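## Task

Move every game piece into the bin labelled R and every item of stationery into the bin labelled S, leaving all other objects on the table. No object may stick out over a bin wall, both bins must end up sitting flat on the table, and nothing may count as placed if only the robot is holding it there. Finish by opening the grippers and moving the arms away.

## Robot and tools

Robot: two Kinova Gen3 seven-joint arms, left_arm and right_arm, each fitted with a Robotiq 2F-85 parallel gripper. Joint order on each arm, used everywhere: waist, shoulder, upper arm roll, elbow, forearm roll, wrist pitch, wrist roll. The upper arm roll and wrist pitch signs are flipped compared with the URDF, in commands and in results alike. Stated ranges (URDF signs, rad): waist, upper arm roll, forearm roll and wrist roll ±69.115; shoulder ±2.250; elbow ±2.580; wrist pitch ±2.100. The true ends may differ from these by up to 0.013 rad.

Frame: a single scene frame with its origin on the table top midway between the arms, +z up, +x pointing out across the table, left_arm on the +y side. Bases: left_arm at (+0.030, +0.416, 0) m with quat_wxyz (+0.998, 0, 0, +0.058); right_arm at (-0.023, -0.422, 0) m with quat_wxyz (+1.000, 0, 0, -0.013). The arm names do not correspond to image sides.

The row (shared by execute_actions and move): one flat list of 18 numbers covering both arms, each in [-1, 1]. First left_arm: 7 joint offsets, then gripper position, then gripper speed; then the same 9 for right_arm. Joint offsets are relative, not absolute angles: 1.0 equals 0.9985 rad for the first four joints and 0.8765 rad for the last three. Gripper position is an absolute setting: +1 is fully open (85 mm), 0 is about 41 mm, the pads touch near -0.8, and -1 keeps closing until something blocks it. Gripper speed: -1 about 20 mm/s, 0 about 85, +1 about 150. To leave a gripper unchanged, repeat its last two numbers, since 0 is a real command.

execute_actions(actions): a list of actions; each action is a table of at most 15 rows, one row per 1/30 s step, and a short table keeps its last row for the remaining steps of 15. Within an action the joint offsets count from the angles at that action's start, not from the previous row; for the first action they count from the last reported angles. An empty list only returns state and images. If any joint would be pushed more than 0.013 rad beyond its range, that action is rejected for both arms; a malformed action, or a first action failing this check, rejects the whole call. Each step the joint target is capped at 0.304 rad (first four joints) or 0.266 rad (wrist joints) ahead of the measured angle, and targets are scaled back if they would move the gripper more than 70 mm, so large offsets need several actions.

move(target, speed, blocking): target is one 18-number row whose offsets count from the Joint positions in the latest result showing them. All joints travel in step, so the hand follows a curve. speed is the top rad/s of the joint with farthest to go, 0.01 to 2, default 0.5; durations are clamped between 0.5 and 10 s. It does not avoid obstacles or the other arm. The extra move: line reports the ending (done, off_target, moving, held, fault), limits=held or limits=none, and each arm's joint furthest from target. blocking=false returns after 0.5 s; further actions or moves are refused until wait or stop shows it finished.

wait(seconds): 0 to 10, holds the last command. stop(): brakes a running move; fingers keep moving. zoom_image(camera, region): region [x0, y0, x1, y1] in pixels, at most 504 by 504; cameras cam_head_left, cam_head_right, cam_high, cam_low, cam_left_wrist, cam_right_wrist, each 504x504. read_manual(section): licence text only. finished_scene(scene): ends the current scene by its number, permanently, and reports success.

Results: per arm, end_effector_position (m) and end_effector_quat_wxyz in the scene frame; this point sits between the closed pads, fingertips reaching about 19 mm past it when closed and 6 mm when open, and the reading can be off at long reach. Also Joint positions (rad), Joint velocities (rad/s), Joint targets, joint torques, and position_measured_pct, roughly 50 minus 50 times the finger position (0 = open). Fingers stopping under about 90 mean something is held; about 90 means the pads met. Notes such as "joint sent to its limit" and "joint command not followed" flag clamping or clearance changes. The gripper's fingers point along its +z and close along its y.

Gripping: hold -1 to grip firmly; for a soft grip open first, then close just below the object's width. To release, send a width larger than the object. Fingers move about 13 mm further out as they close, so allow room above surfaces.

Avoid: knocking anything off the table, dropping or slamming objects, hard pushes, and arms touching each other. Contact torque at the load limit (49.6 N m for the first four joints, 31.2 for the wrist joints, held weight included) stops that arm for 10 s. Holding loads heats motors; MOTOR HOT appears from 60 °C and at 75 °C the arm sags with an OVER-TEMPERATURE FAULT. Occasional outside tugs or pushes can occur.

Each tool is called after ">>>" as name(argument=value, ...) on one line, values as JSON.

## Session

>>> execute_actions(actions=[])

Scene clock: 0.00 s.
left_arm: end_effector_position=(+0.1222, +0.2096, +0.1558) position_measured_pct=0.0 end_effector_quat_wxyz=(-0.285, +0.437, +0.528, +0.670) | right_arm: end_effector_position=(+0.5255, -0.2077, +0.3191) position_measured_pct=0.0 end_effector_quat_wxyz=(-0.445, +0.817, -0.080, -0.359)
Joint names: [waist, shoulder, upper arm roll, elbow, forearm roll, wrist pitch, wrist roll]
Joint positions: left_arm=[ 1.668  1.214  0.061  1.57  -0.357 -1.95   1.871] | right_arm=[ 0.094  1.262  0.826  0.334 -0.435 -2.026  4.026]
Joint velocities: left_arm=[-0.     0.002 -0.001 -0.     0.001  0.     0.001] | right_arm=[-0.001  0.001  0.    -0.001 -0.    -0.001  0.   ]
Joint torques (N m, as the joint torque sensors report them, + toward a larger Joint positions number): no reading
Motor temperatures (°C, as the motors report them): left_arm=[26 32 29 27 31 33 34] | right_arm=[31 26 27 29 37 38 32]
Joint targets: left_arm=[1.668 1.214 0.061 1.570 -0.357 -1.950 1.871] | right_arm=[0.094 1.262 0.826 0.334 -0.435 -2.026 4.026]

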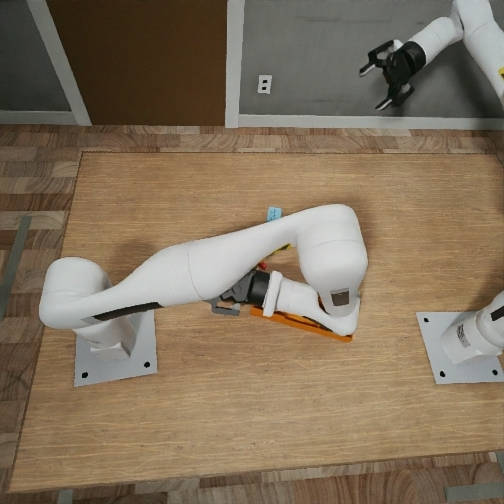

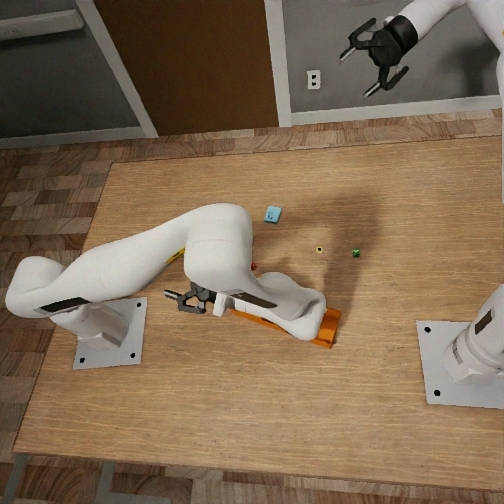

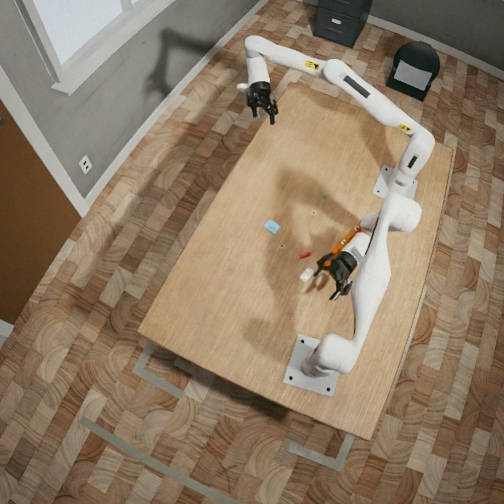

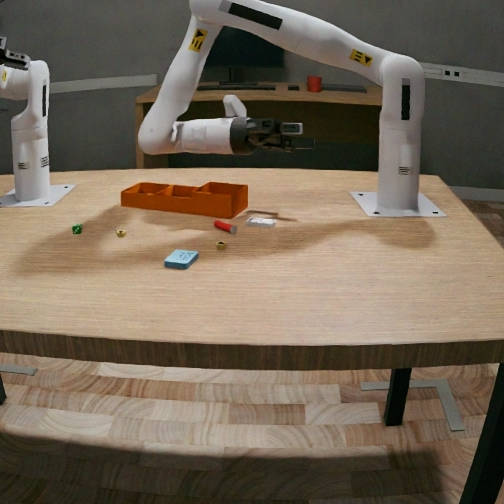

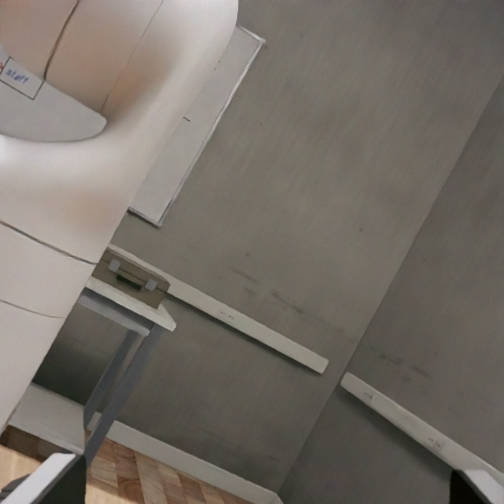

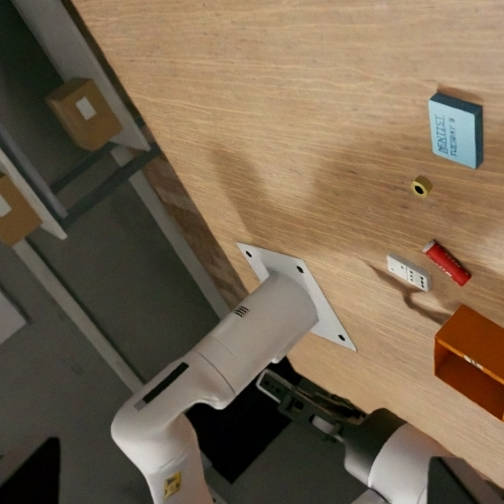

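>>> move(target=[-1,-0.9,-0.061,0,0.41,0.79,0,1,0, 0,0,0,0,0,0,0,1,0], speed=1)

>>> move(target=[-1,0,0,0,0,0,0,1,0, 0,0,0,0,0,0,0,1,0], speed=1)

>>> zoom_image(camera="cam_head_left", region=[180,180,400,360])

Scene clock: 18.73 s.
left_arm: end_effector_position=(+0.3815, +0.1685, +0.2762) position_measured_pct=0.0 end_effector_quat_wxyz=(-0.001, +0.126, +0.992, -0.001) | right_arm: end_effector_position=(+0.5255, -0.2077, +0.3191) position_measured_pct=0.0 end_effector_quat_wxyz=(-0.445, +0.817, -0.080, -0.359)
Joint names: [waist, shoulder, upper arm roll, elbow, forearm roll, wrist pitch, wrist roll]
Joint positions: left_arm=[ 0.67   0.315  0.     1.57   0.003 -1.258  1.871] | right_arm=[ 0.094  1.262  0.826  0.334 -0.435 -2.026  4.026]
Joint velocities: left_arm=[-0.003 -0.004 -0.     0.     0.    -0.     0.   ] | right_arm=[-0.001  0.001 -0.     0.002  0.001  0.    -0.   ]
Joint torques (N m, as the joint torque sensors report them, + toward a larger Joint positions number): left_arm=[  0.18 -14.95  -0.14  -7.93  -0.18  -0.28  -0.23] | right_arm=[  0.14 -27.73   4.11  -5.24  -2.37  -0.47  -0.39]
Motor temperatures (°C, as the motors report them): left_arm=[26 32 29 27 31 33 34] | right_arm=[31 27 27 29 37 38 32]
Joint targets: left_arm=[0.670 0.315 0.000 1.570 0.003 -1.258 1.871] | right_arm=[0.094 1.262 0.826 0.334 -0.435 -2.026 4.026]
move: done; limits=none; left_arm: farthest joint: the waist, 0.000 radians from its target (0.999 radians at the start); right_arm: farthest joint: the waist, 0.000 radians from its target (0.000 radians at the start)

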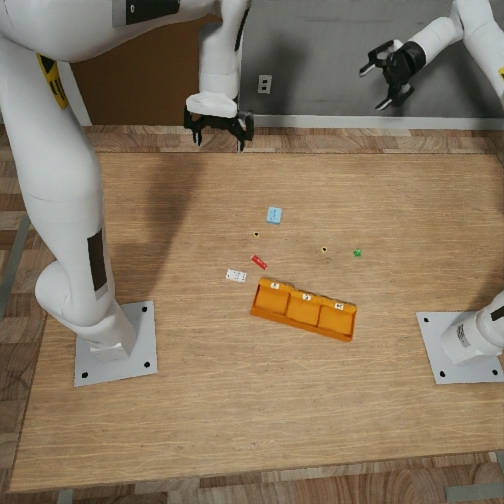

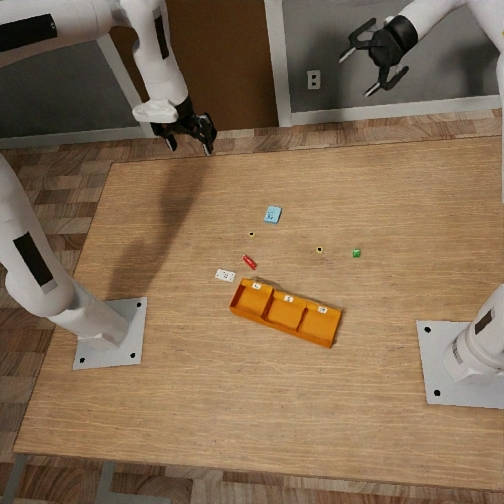

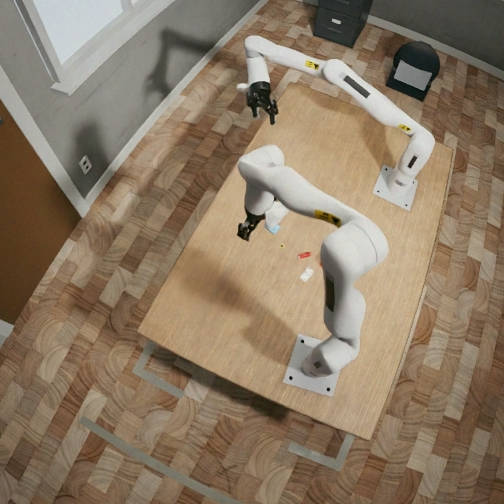

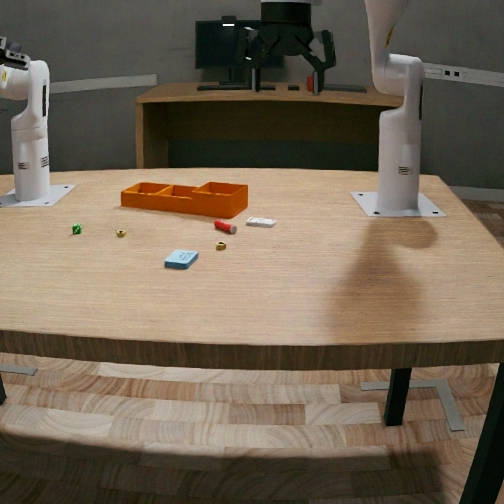

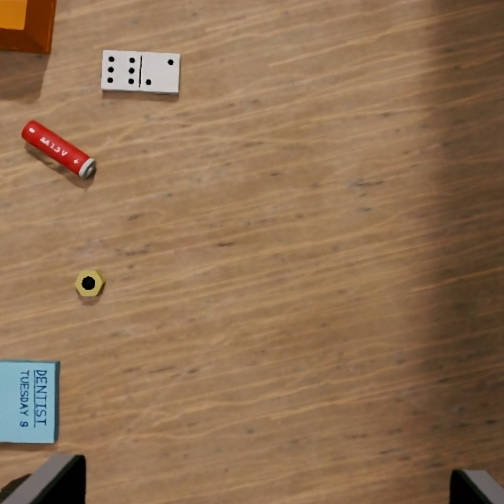

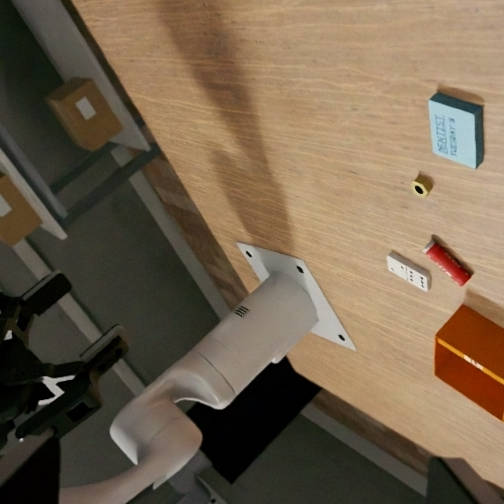

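Scene clock: 20.57 s.
left_arm: end_effector_position=(+0.4285, +0.5771, +0.2762) position_measured_pct=0.0 end_effector_quat_wxyz=(-0.001, -0.364, +0.931, -0.001) | right_arm: end_effector_position=(+0.5255, -0.2077, +0.3191) position_measured_pct=0.0 end_effector_quat_wxyz=(-0.445, +0.817, -0.080, -0.359)
Joint names: [waist, shoulder, upper arm roll, elbow, forearm roll, wrist pitch, wrist roll]
Joint positions: left_arm=[-0.328  0.315  0.     1.57   0.003 -1.258  1.871] | right_arm=[ 0.094  1.262  0.826  0.334 -0.435 -2.026  4.026]
Joint velocities: left_arm=[-0.003 -0.002  0.001 -0.    -0.001 -0.    -0.001] | right_arm=[ 0.001  0.001  0.    -0.001 -0.001  0.001  0.   ]
Joint torques (N m, as the joint torque sensors report them, + toward a larger Joint positions number): left_arm=[  0.01 -14.97  -0.16  -7.84  -0.17  -0.25  -0.24] | right_arm=[  0.09 -27.58   4.01  -5.2   -2.42  -0.37  -0.34]
Motor temperatures (°C, as the motors report them): left_arm=[26 32 29 27 31 33 34] | right_arm=[31 27 27 29 37 38 32]
Joint targets: left_arm=[-0.329 0.315 0.000 1.570 0.003 -1.258 1.871] | right_arm=[0.094 1.262 0.826 0.334 -0.435 -2.026 4.026]
move: done; limits=none; left_arm: farthest joint: the waist, 0.000 radians from its target (0.998 radians at the start); right_arm: farthest joint: the waist, 0.000 radians from its target (0.000 radians at the start)

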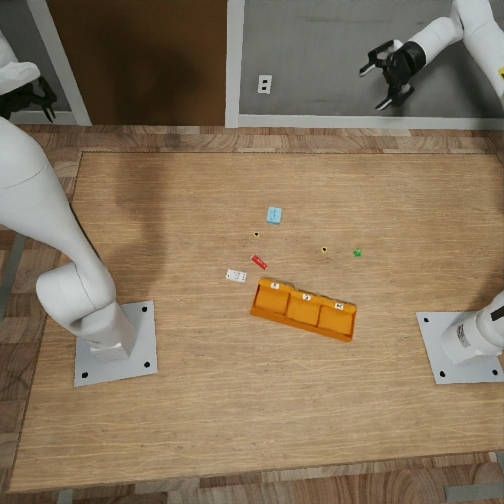

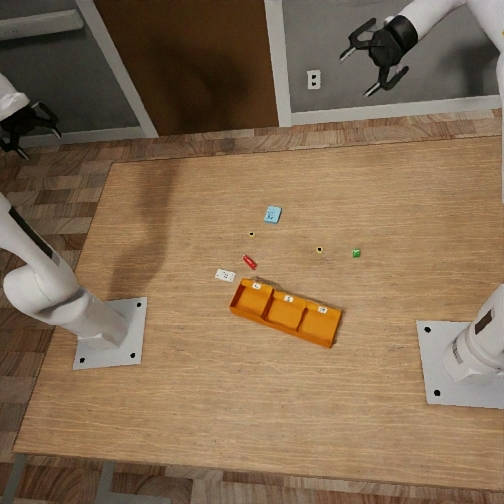

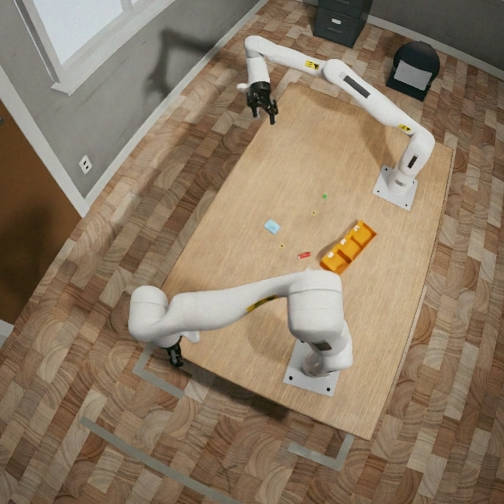

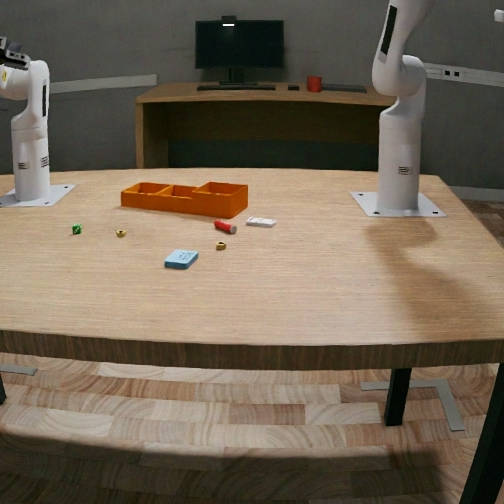

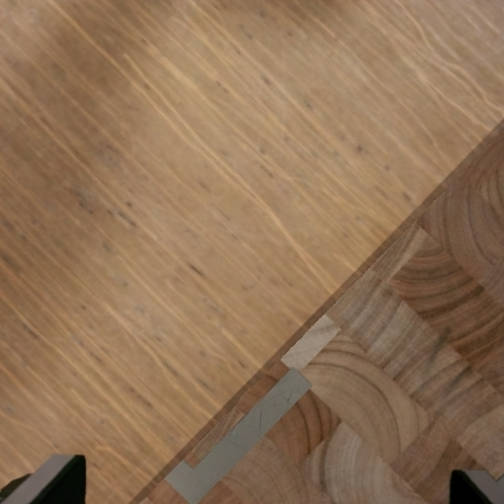

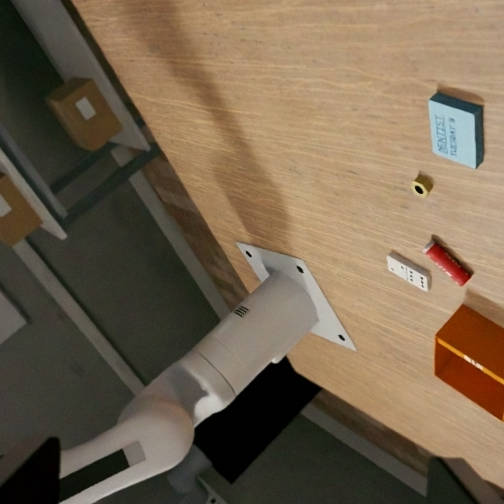

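Region (180, 180, 400, 360) of cam_head_left's 504x504 image, scaled by 2.291, with more detail than that image has; it fills the top 412 rows of this view, and the rest is white.

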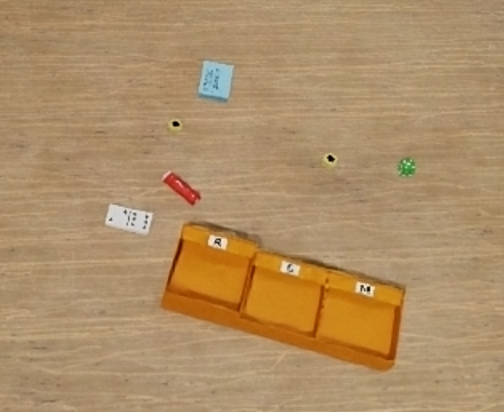

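>>> move(target=[1,0.057,0,0.64,0,0.795,-1,1,0, 0,0,0,0,0,0,0,1,0], speed=1.2)

>>> move(target=[0.397,0,0,0,0,0,-0.416,1,0, 0,0,0,0,0,0,0,1,0], speed=1)

Scene clock: 60.77 s.
left_arm: end_effector_position=(+0.2889, +0.2262, +0.0991) position_measured_pct=0.0 end_effector_quat_wxyz=(-0.000, +0.535, +0.845, -0.001) | right_arm: end_effector_position=(+0.5255, -0.2077, +0.3191) position_measured_pct=0.0 end_effector_quat_wxyz=(-0.445, +0.817, -0.080, -0.359)
Joint names: [waist, shoulder, upper arm roll, elbow, forearm roll, wrist pitch, wrist roll]
Joint positions: left_arm=[ 0.67   0.372  0.     2.209  0.003 -0.561  0.995] | right_arm=[ 0.094  1.262  0.826  0.334 -0.435 -2.026  4.026]
Joint velocities: left_arm=[ 0.002 -0.    -0.     0.    -0.    -0.    -0.   ] | right_arm=[ 0.     0.    -0.     0.002 -0.    -0.001 -0.   ]
Joint torques (N m, as the joint torque sensors report them, + toward a larger Joint positions number): left_arm=[  0.   -12.2   -0.18  -4.18  -0.2   -0.2   -0.26] | right_arm=[  0.03 -27.65   4.26  -5.33  -2.43  -0.48  -0.39]
Motor temperatures (°C, as the motors report them): left_arm=[26 33 29 28 31 33 34] | right_arm=[31 28 27 29 37 38 32]
Joint targets: left_arm=[0.670 0.372 0.000 2.209 0.003 -0.561 0.995] | right_arm=[0.094 1.262 0.826 0.334 -0.435 -2.026 4.026]
move: done; limits=none; left_arm: farthest joint: the waist, 0.001 radians from its target (0.999 radians at the start); right_arm: farthest joint: the waist, 0.000 radians from its target (0.000 radians at the start)

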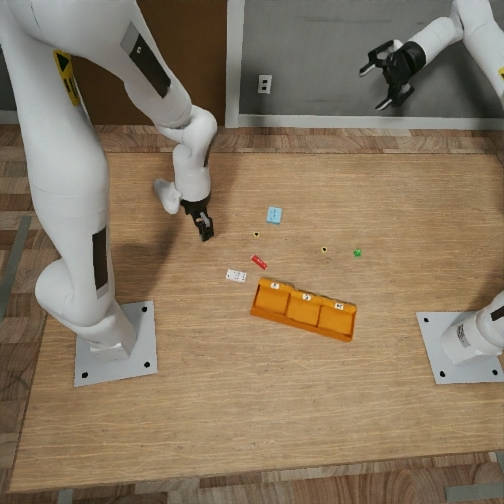

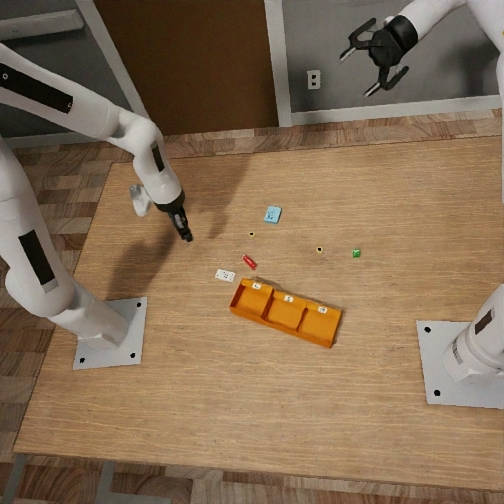

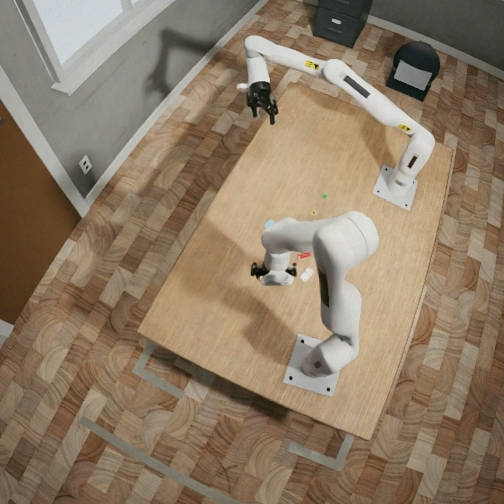

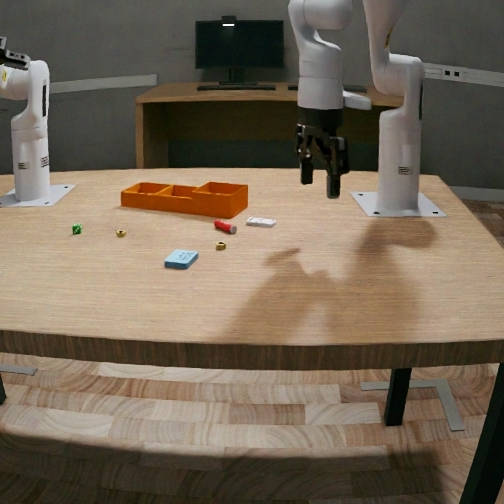

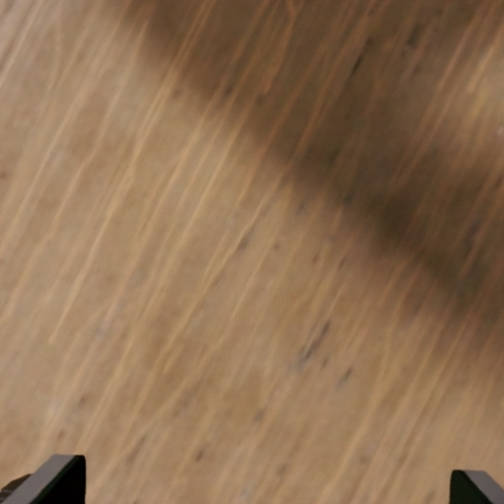

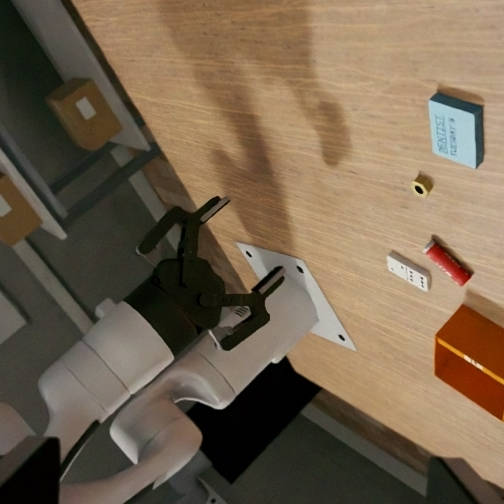

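Scene clock: 61.93 s.
left_arm: end_effector_position=(+0.1956, +0.1410, +0.0991) position_measured_pct=0.0 end_effector_quat_wxyz=(-0.000, +0.810, +0.586, -0.001) | right_arm: end_effector_position=(+0.5256, -0.2077, +0.3191) position_measured_pct=0.0 end_effector_quat_wxyz=(-0.445, +0.817, -0.080, -0.359)
Joint names: [waist, shoulder, upper arm roll, elbow, forearm roll, wrist pitch, wrist roll]
Joint positions: left_arm=[ 1.066  0.372  0.     2.209  0.003 -0.561  0.63 ] | right_arm=[ 0.094  1.262  0.826  0.334 -0.435 -2.026  4.026]
Joint velocities: left_arm=[ 0.002 -0.001  0.    -0.001 -0.     0.     0.001] | right_arm=[-0.    -0.002  0.     0.     0.001 -0.002 -0.   ]
Joint torques (N m, as the joint torque sensors report them, + toward a larger Joint positions number): left_arm=[  0.31 -12.25  -0.21  -4.28  -0.17  -0.2   -0.28] | right_arm=[  0.11 -27.65   4.21  -5.16  -2.45  -0.38  -0.3 ]
Motor temperatures (°C, as the motors report them): left_arm=[26 33 29 28 31 33 34] | right_arm=[31 28 27 29 37 38 32]
Joint targets: left_arm=[1.066 0.372 0.000 2.209 0.003 -0.561 0.630] | right_arm=[0.094 1.262 0.826 0.334 -0.435 -2.026 4.026]
move: done; limits=none; left_arm: farthest joint: the waist, 0.000 radians from its target (0.396 radians at the start); right_arm: farthest joint: the waist, 0.000 radians from its target (0.000 radians at the start)

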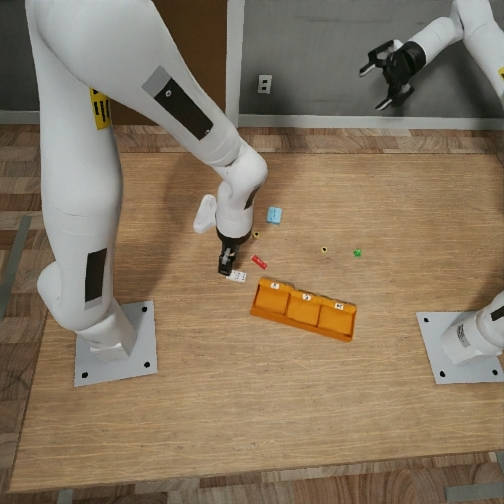

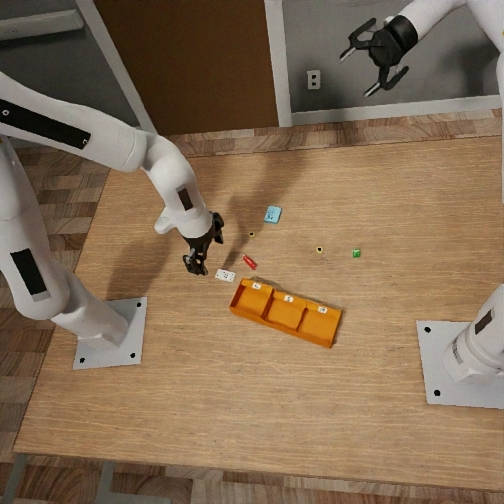

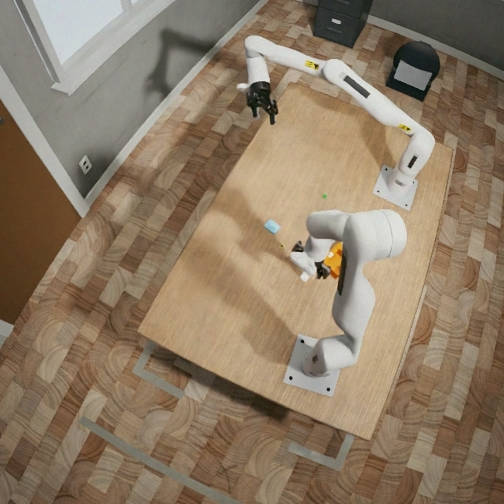

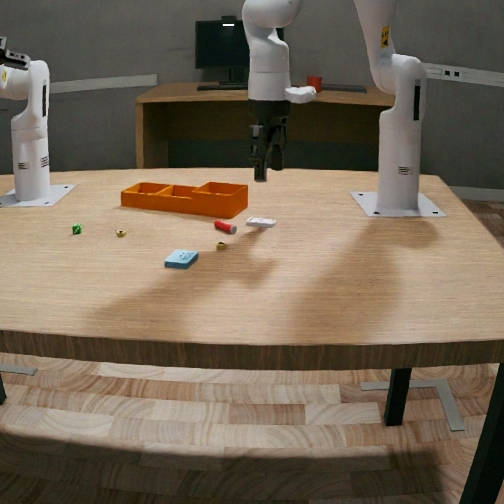

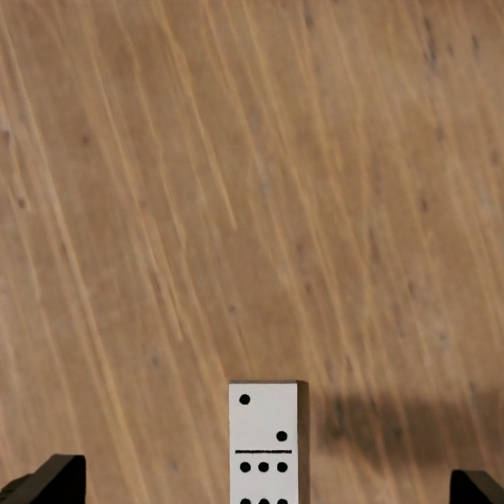

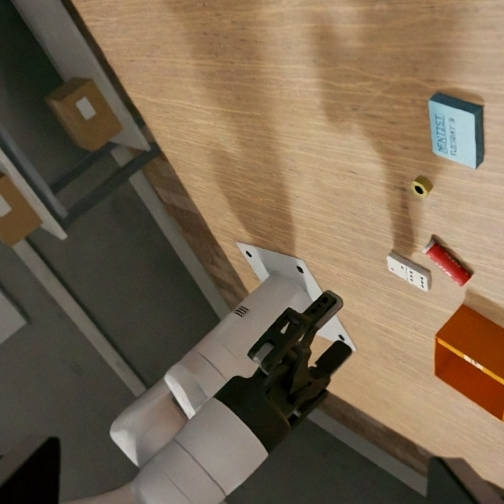

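>>> move(target=[0.02,0.222,0,0.043,0,0.302,0.02,0,1, 0,0,0,0,0,0,0,1,0], speed=0.4)

>>> execute_actions(actions=[[[0,0,0,0,0,0,0,-1,0.5, 0,0,0,0,0,0,0,1,0]]])

Scene clock: 72.13 s.
left_arm: end_effector_position=(+0.1943, +0.1321, +0.0216) position_measured_pct=49.6 end_effector_quat_wxyz=(-0.000, +0.811, +0.585, -0.000) | right_arm: end_effector_position=(+0.5256, -0.2077, +0.3191) position_measured_pct=0.0 end_effector_quat_wxyz=(-0.445, +0.817, -0.080, -0.359)
Joint names: [waist, shoulder, upper arm roll, elbow, forearm roll, wrist pitch, wrist roll]
Joint positions: left_arm=[ 1.086  0.594  0.     2.252  0.003 -0.296  0.647] | right_arm=[ 0.094  1.262  0.826  0.334 -0.435 -2.026  4.026]
Joint velocities: left_arm=[-0.     0.003 -0.     0.     0.     0.    -0.001] | right_arm=[-0.001 -0.001  0.    -0.001  0.     0.002  0.   ]
Joint torques (N m, as the joint torque sensors report them, + toward a larger Joint positions number): left_arm=[ -0.03 -14.54  -0.34  -2.12  -0.17  -0.23  -0.23] | right_arm=[  0.06 -27.7    4.1   -5.34  -2.45  -0.44  -0.27]
Motor temperatures (°C, as the motors report them): left_arm=[26 33 29 28 31 33 34] | right_arm=[31 28 27 29 37 38 32]
Joint targets: left_arm=[1.086 0.594 0.000 2.252 0.003 -0.296 0.647] | right_arm=[0.094 1.262 0.826 0.334 -0.435 -2.026 4.026]
move: done; limits=none; left_arm: farthest joint: the waist, 0.000 radians from its target (0.020 radians at the start); right_arm: farthest joint: the waist, 0.000 radians from its target (0.000 radians at the start)

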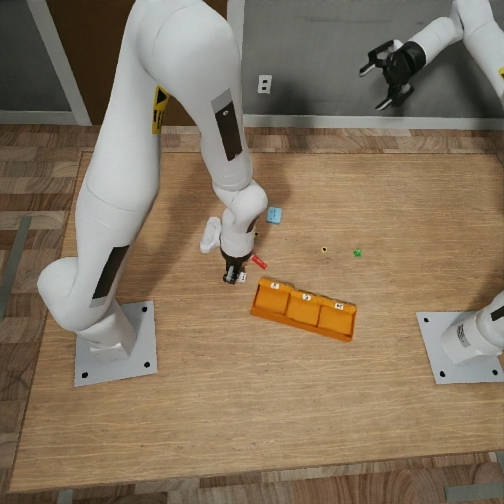

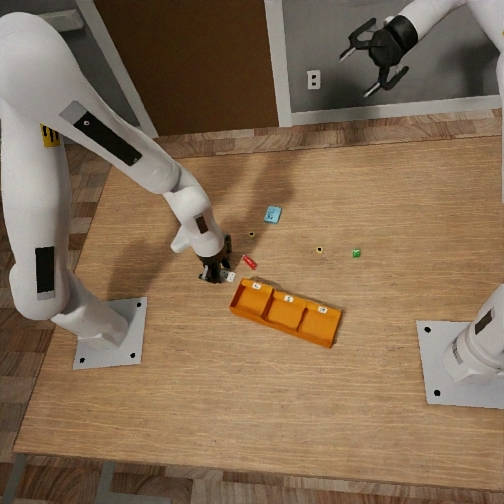

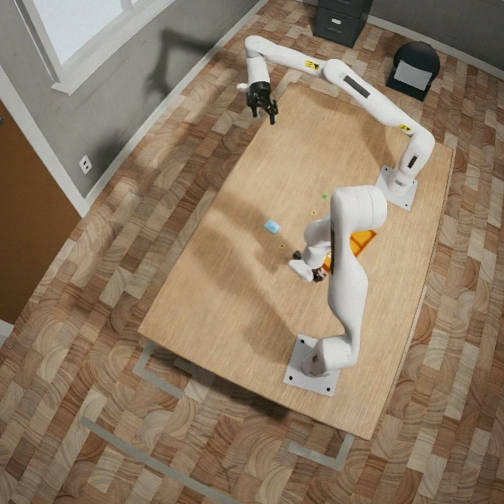

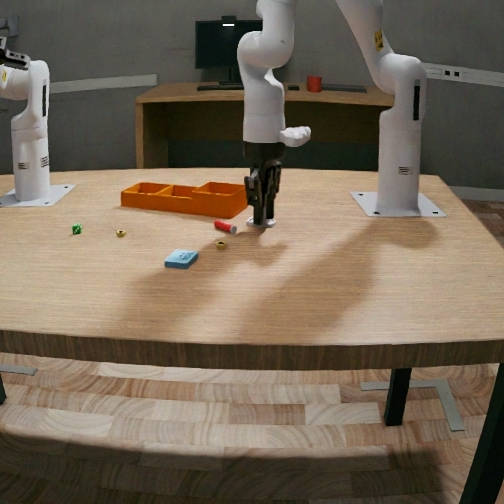

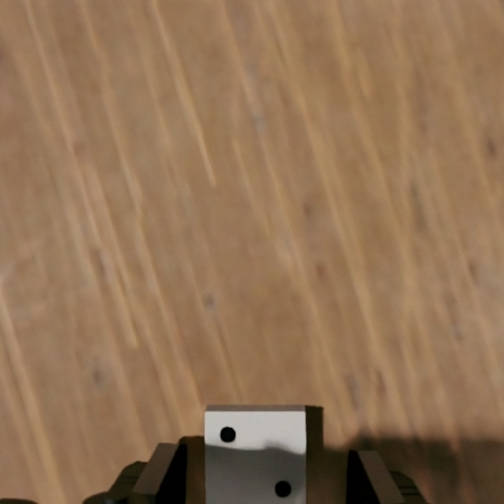

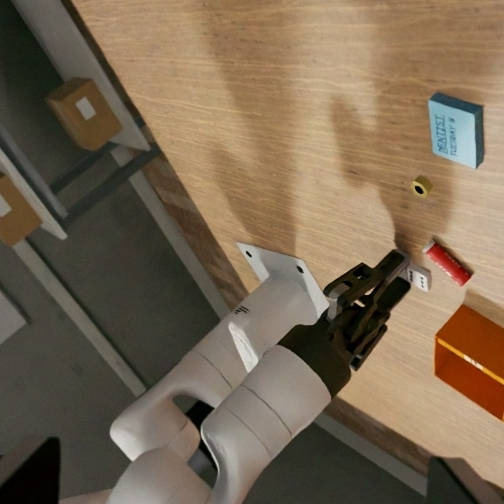

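Scene clock: 72.63 s.
left_arm: end_effector_position=(+0.1943, +0.1321, +0.0222) position_measured_pct=73.4 end_effector_quat_wxyz=(+0.000, +0.811, +0.585, -0.000) | right_arm: end_effector_position=(+0.5256, -0.2077, +0.3191) position_measured_pct=0.0 end_effector_quat_wxyz=(-0.445, +0.817, -0.080, -0.359)
Joint names: [waist, shoulder, upper arm roll, elbow, forearm roll, wrist pitch, wrist roll]
Joint positions: left_arm=[ 1.086  0.592  0.     2.253  0.003 -0.297  0.647] | right_arm=[ 0.094  1.262  0.826  0.334 -0.435 -2.026  4.026]
Joint velocities: left_arm=[ 0.001 -0.001 -0.    -0.    -0.     0.    -0.001] | right_arm=[ 0.001  0.002 -0.    -0.    -0.001 -0.001  0.   ]
Joint torques (N m, as the joint torque sensors report them, + toward a larger Joint positions number): left_arm=[  0.28 -12.45  -0.26  -2.29  -0.2    0.17  -0.32] | right_arm=[  0.13 -27.6    4.08  -5.27  -2.33  -0.41  -0.39]
Motor temperatures (°C, as the motors report them): left_arm=[26 33 29 28 31 33 34] | right_arm=[31 28 27 29 37 38 32]
Joint targets: left_arm=[1.086 0.594 0.000 2.252 0.003 -0.296 0.647] | right_arm=[0.094 1.262 0.826 0.334 -0.435 -2.026 4.026]

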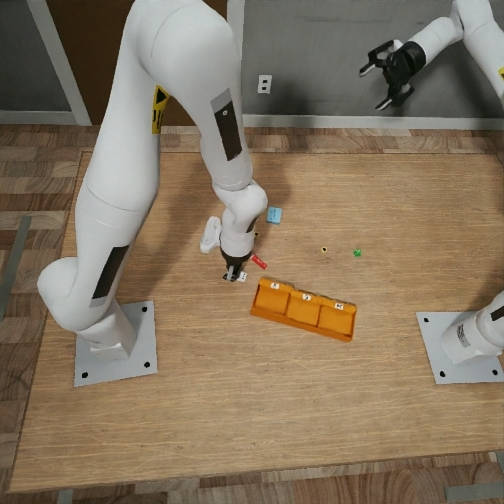

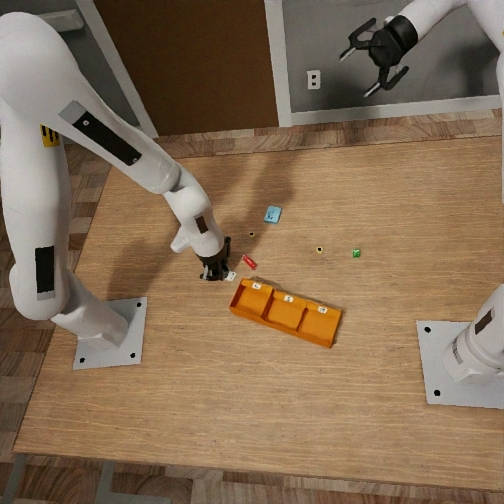

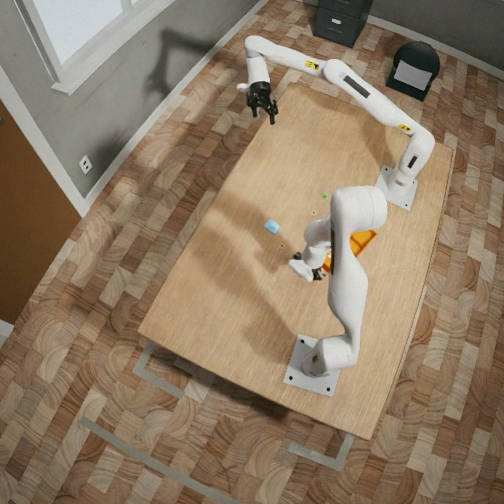

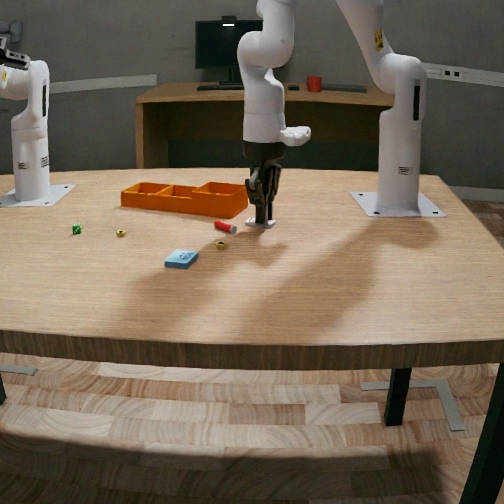

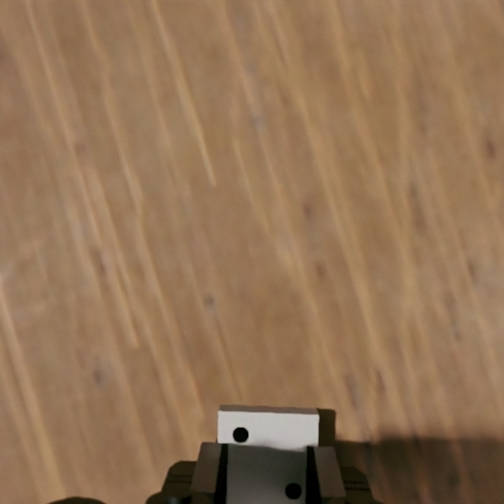

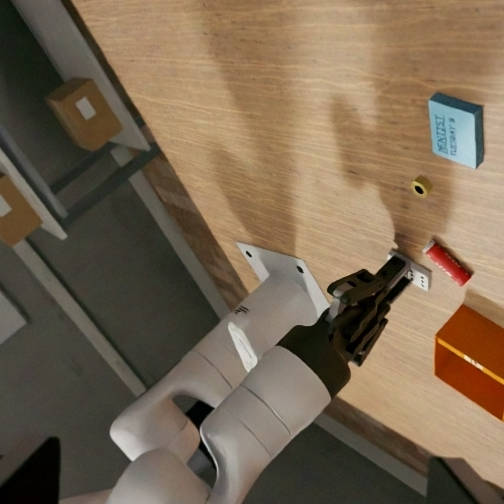

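>>> move(target=[0,-0.222,0,-0.043,0,-0.302,0,-1,0.5, 0,0,0,0,0,0,0,1,0], speed=0.5)

>>> move(target=[0.32,0.066,0,-0.181,0,-0.13,0.3,-1,0.5, 0,0,0,0,0,0,0,1,0], speed=0.5)

Scene clock: 84.53 s.
left_arm: end_effector_position=(+0.1901, +0.1379, +0.0997) position_measured_pct=73.4 end_effector_quat_wxyz=(-0.000, +0.811, +0.585, -0.001) | right_arm: end_effector_position=(+0.5256, -0.2077, +0.3191) position_measured_pct=0.0 end_effector_quat_wxyz=(-0.445, +0.817, -0.080, -0.359)
Joint names: [waist, shoulder, upper arm roll, elbow, forearm roll, wrist pitch, wrist roll]
Joint positions: left_arm=[ 1.086  0.37   0.     2.21   0.003 -0.562  0.647] | right_arm=[ 0.094  1.262  0.826  0.334 -0.435 -2.026  4.026]
Joint velocities: left_arm=[-0.    -0.002 -0.    -0.    -0.001 -0.    -0.001] | right_arm=[-0.001  0.001 -0.     0.    -0.    -0.    -0.   ]
Joint torques (N m, as the joint torque sensors report them, + toward a larger Joint positions number): left_arm=[  0.11 -12.78  -0.02  -4.38  -0.23  -0.18  -0.29] | right_arm=[  0.03 -27.7    4.16  -5.05  -2.42  -0.46  -0.37]
Motor temperatures (°C, as the motors report them): left_arm=[26 33 29 28 31 33 34] | right_arm=[31 28 27 29 37 38 32]
Joint targets: left_arm=[1.086 0.370 0.000 2.210 0.003 -0.562 0.647] | right_arm=[0.094 1.262 0.826 0.334 -0.435 -2.026 4.026]
move: done; limits=none; left_arm: farthest joint: the waist, 0.000 radians from its target (0.000 radians at the start); right_arm: farthest joint: the waist, 0.000 radians from its target (0.000 radians at the start)

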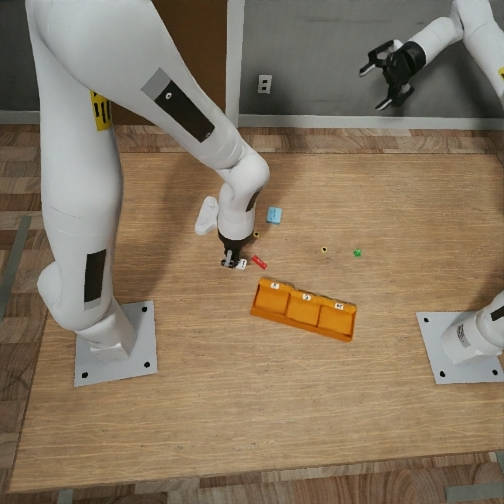

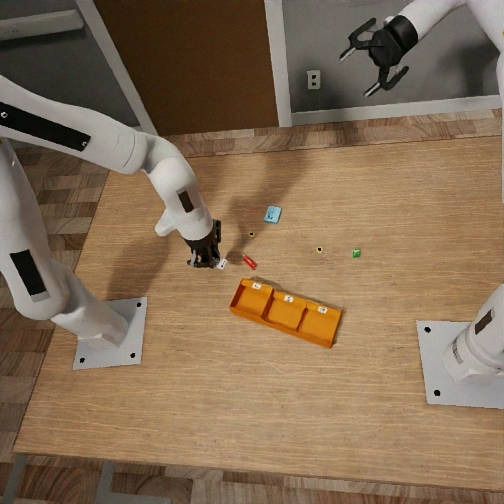

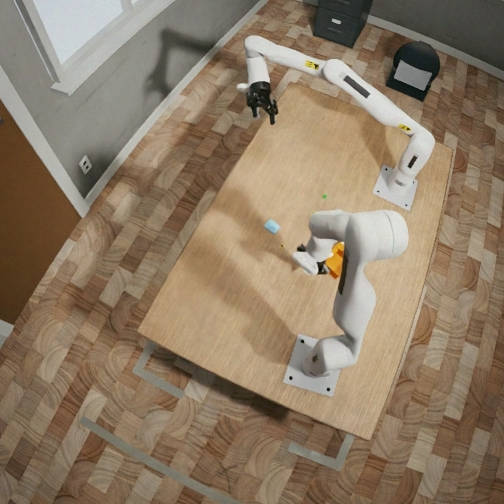

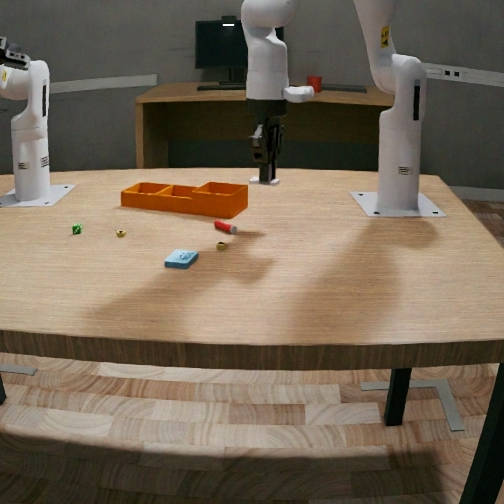

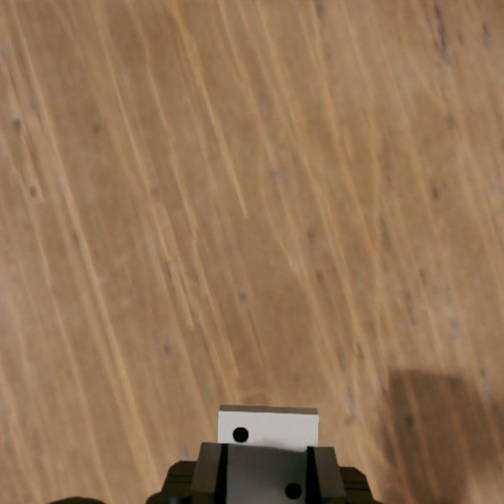

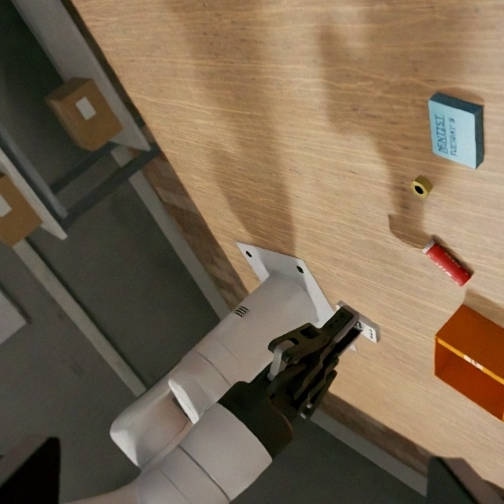

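Scene clock: 85.80 s.
left_arm: end_effector_position=(+0.1100, +0.0487, +0.1098) position_measured_pct=73.4 end_effector_quat_wxyz=(+0.000, +0.827, +0.562, -0.001) | right_arm: end_effector_position=(+0.5256, -0.2077, +0.3191) position_measured_pct=0.0 end_effector_quat_wxyz=(-0.445, +0.817, -0.080, -0.359)
Joint names: [waist, shoulder, upper arm roll, elbow, forearm roll, wrist pitch, wrist roll]
Joint positions: left_arm=[ 1.405  0.436 -0.     2.029  0.003 -0.676  0.91 ] | right_arm=[ 0.094  1.262  0.826  0.334 -0.435 -2.026  4.026]
Joint velocities: left_arm=[ 0.003  0.001 -0.    -0.001  0.001  0.     0.002] | right_arm=[ 0.    -0.001  0.    -0.002 -0.     0.001  0.   ]
Joint torques (N m, as the joint torque sensors report them, + toward a larger Joint positions number): left_arm=[  0.1  -14.26  -0.19  -5.13  -0.16  -0.15  -0.28] | right_arm=[  0.17 -27.74   4.05  -5.22  -2.33  -0.41  -0.36]
Motor temperatures (°C, as the motors report them): left_arm=[26 33 29 28 31 33 34] | right_arm=[31 29 27 29 37 38 32]
Joint targets: left_arm=[1.405 0.436 0.000 2.029 0.003 -0.676 0.910] | right_arm=[0.094 1.262 0.826 0.334 -0.435 -2.026 4.026]
move: done; limits=none; left_arm: farthest joint: the waist, 0.000 radians from its target (0.320 radians at the start); right_arm: farthest joint: the waist, 0.000 radians from its target (0.000 radians at the start)

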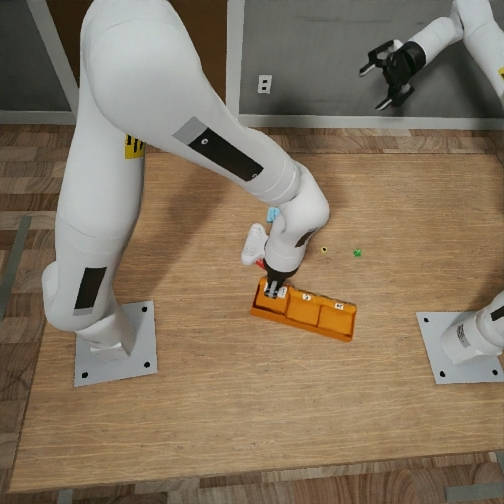

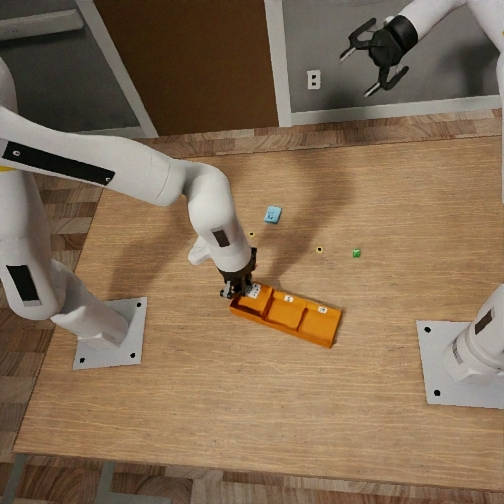

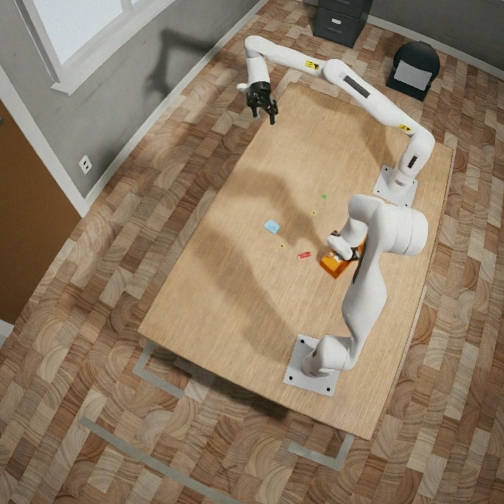

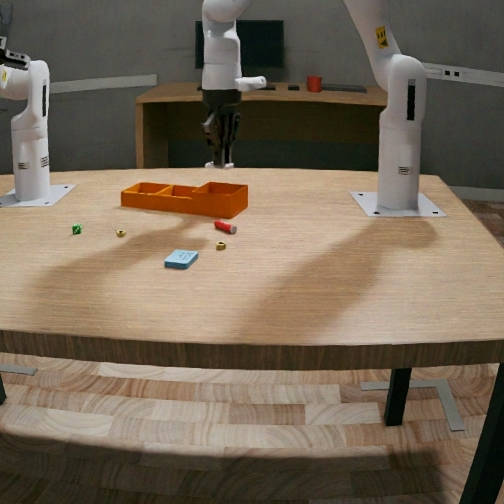

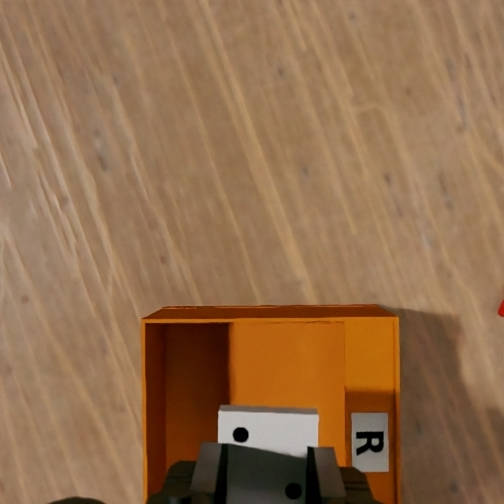

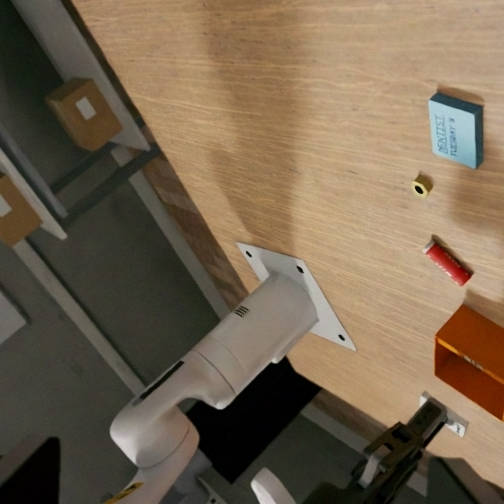

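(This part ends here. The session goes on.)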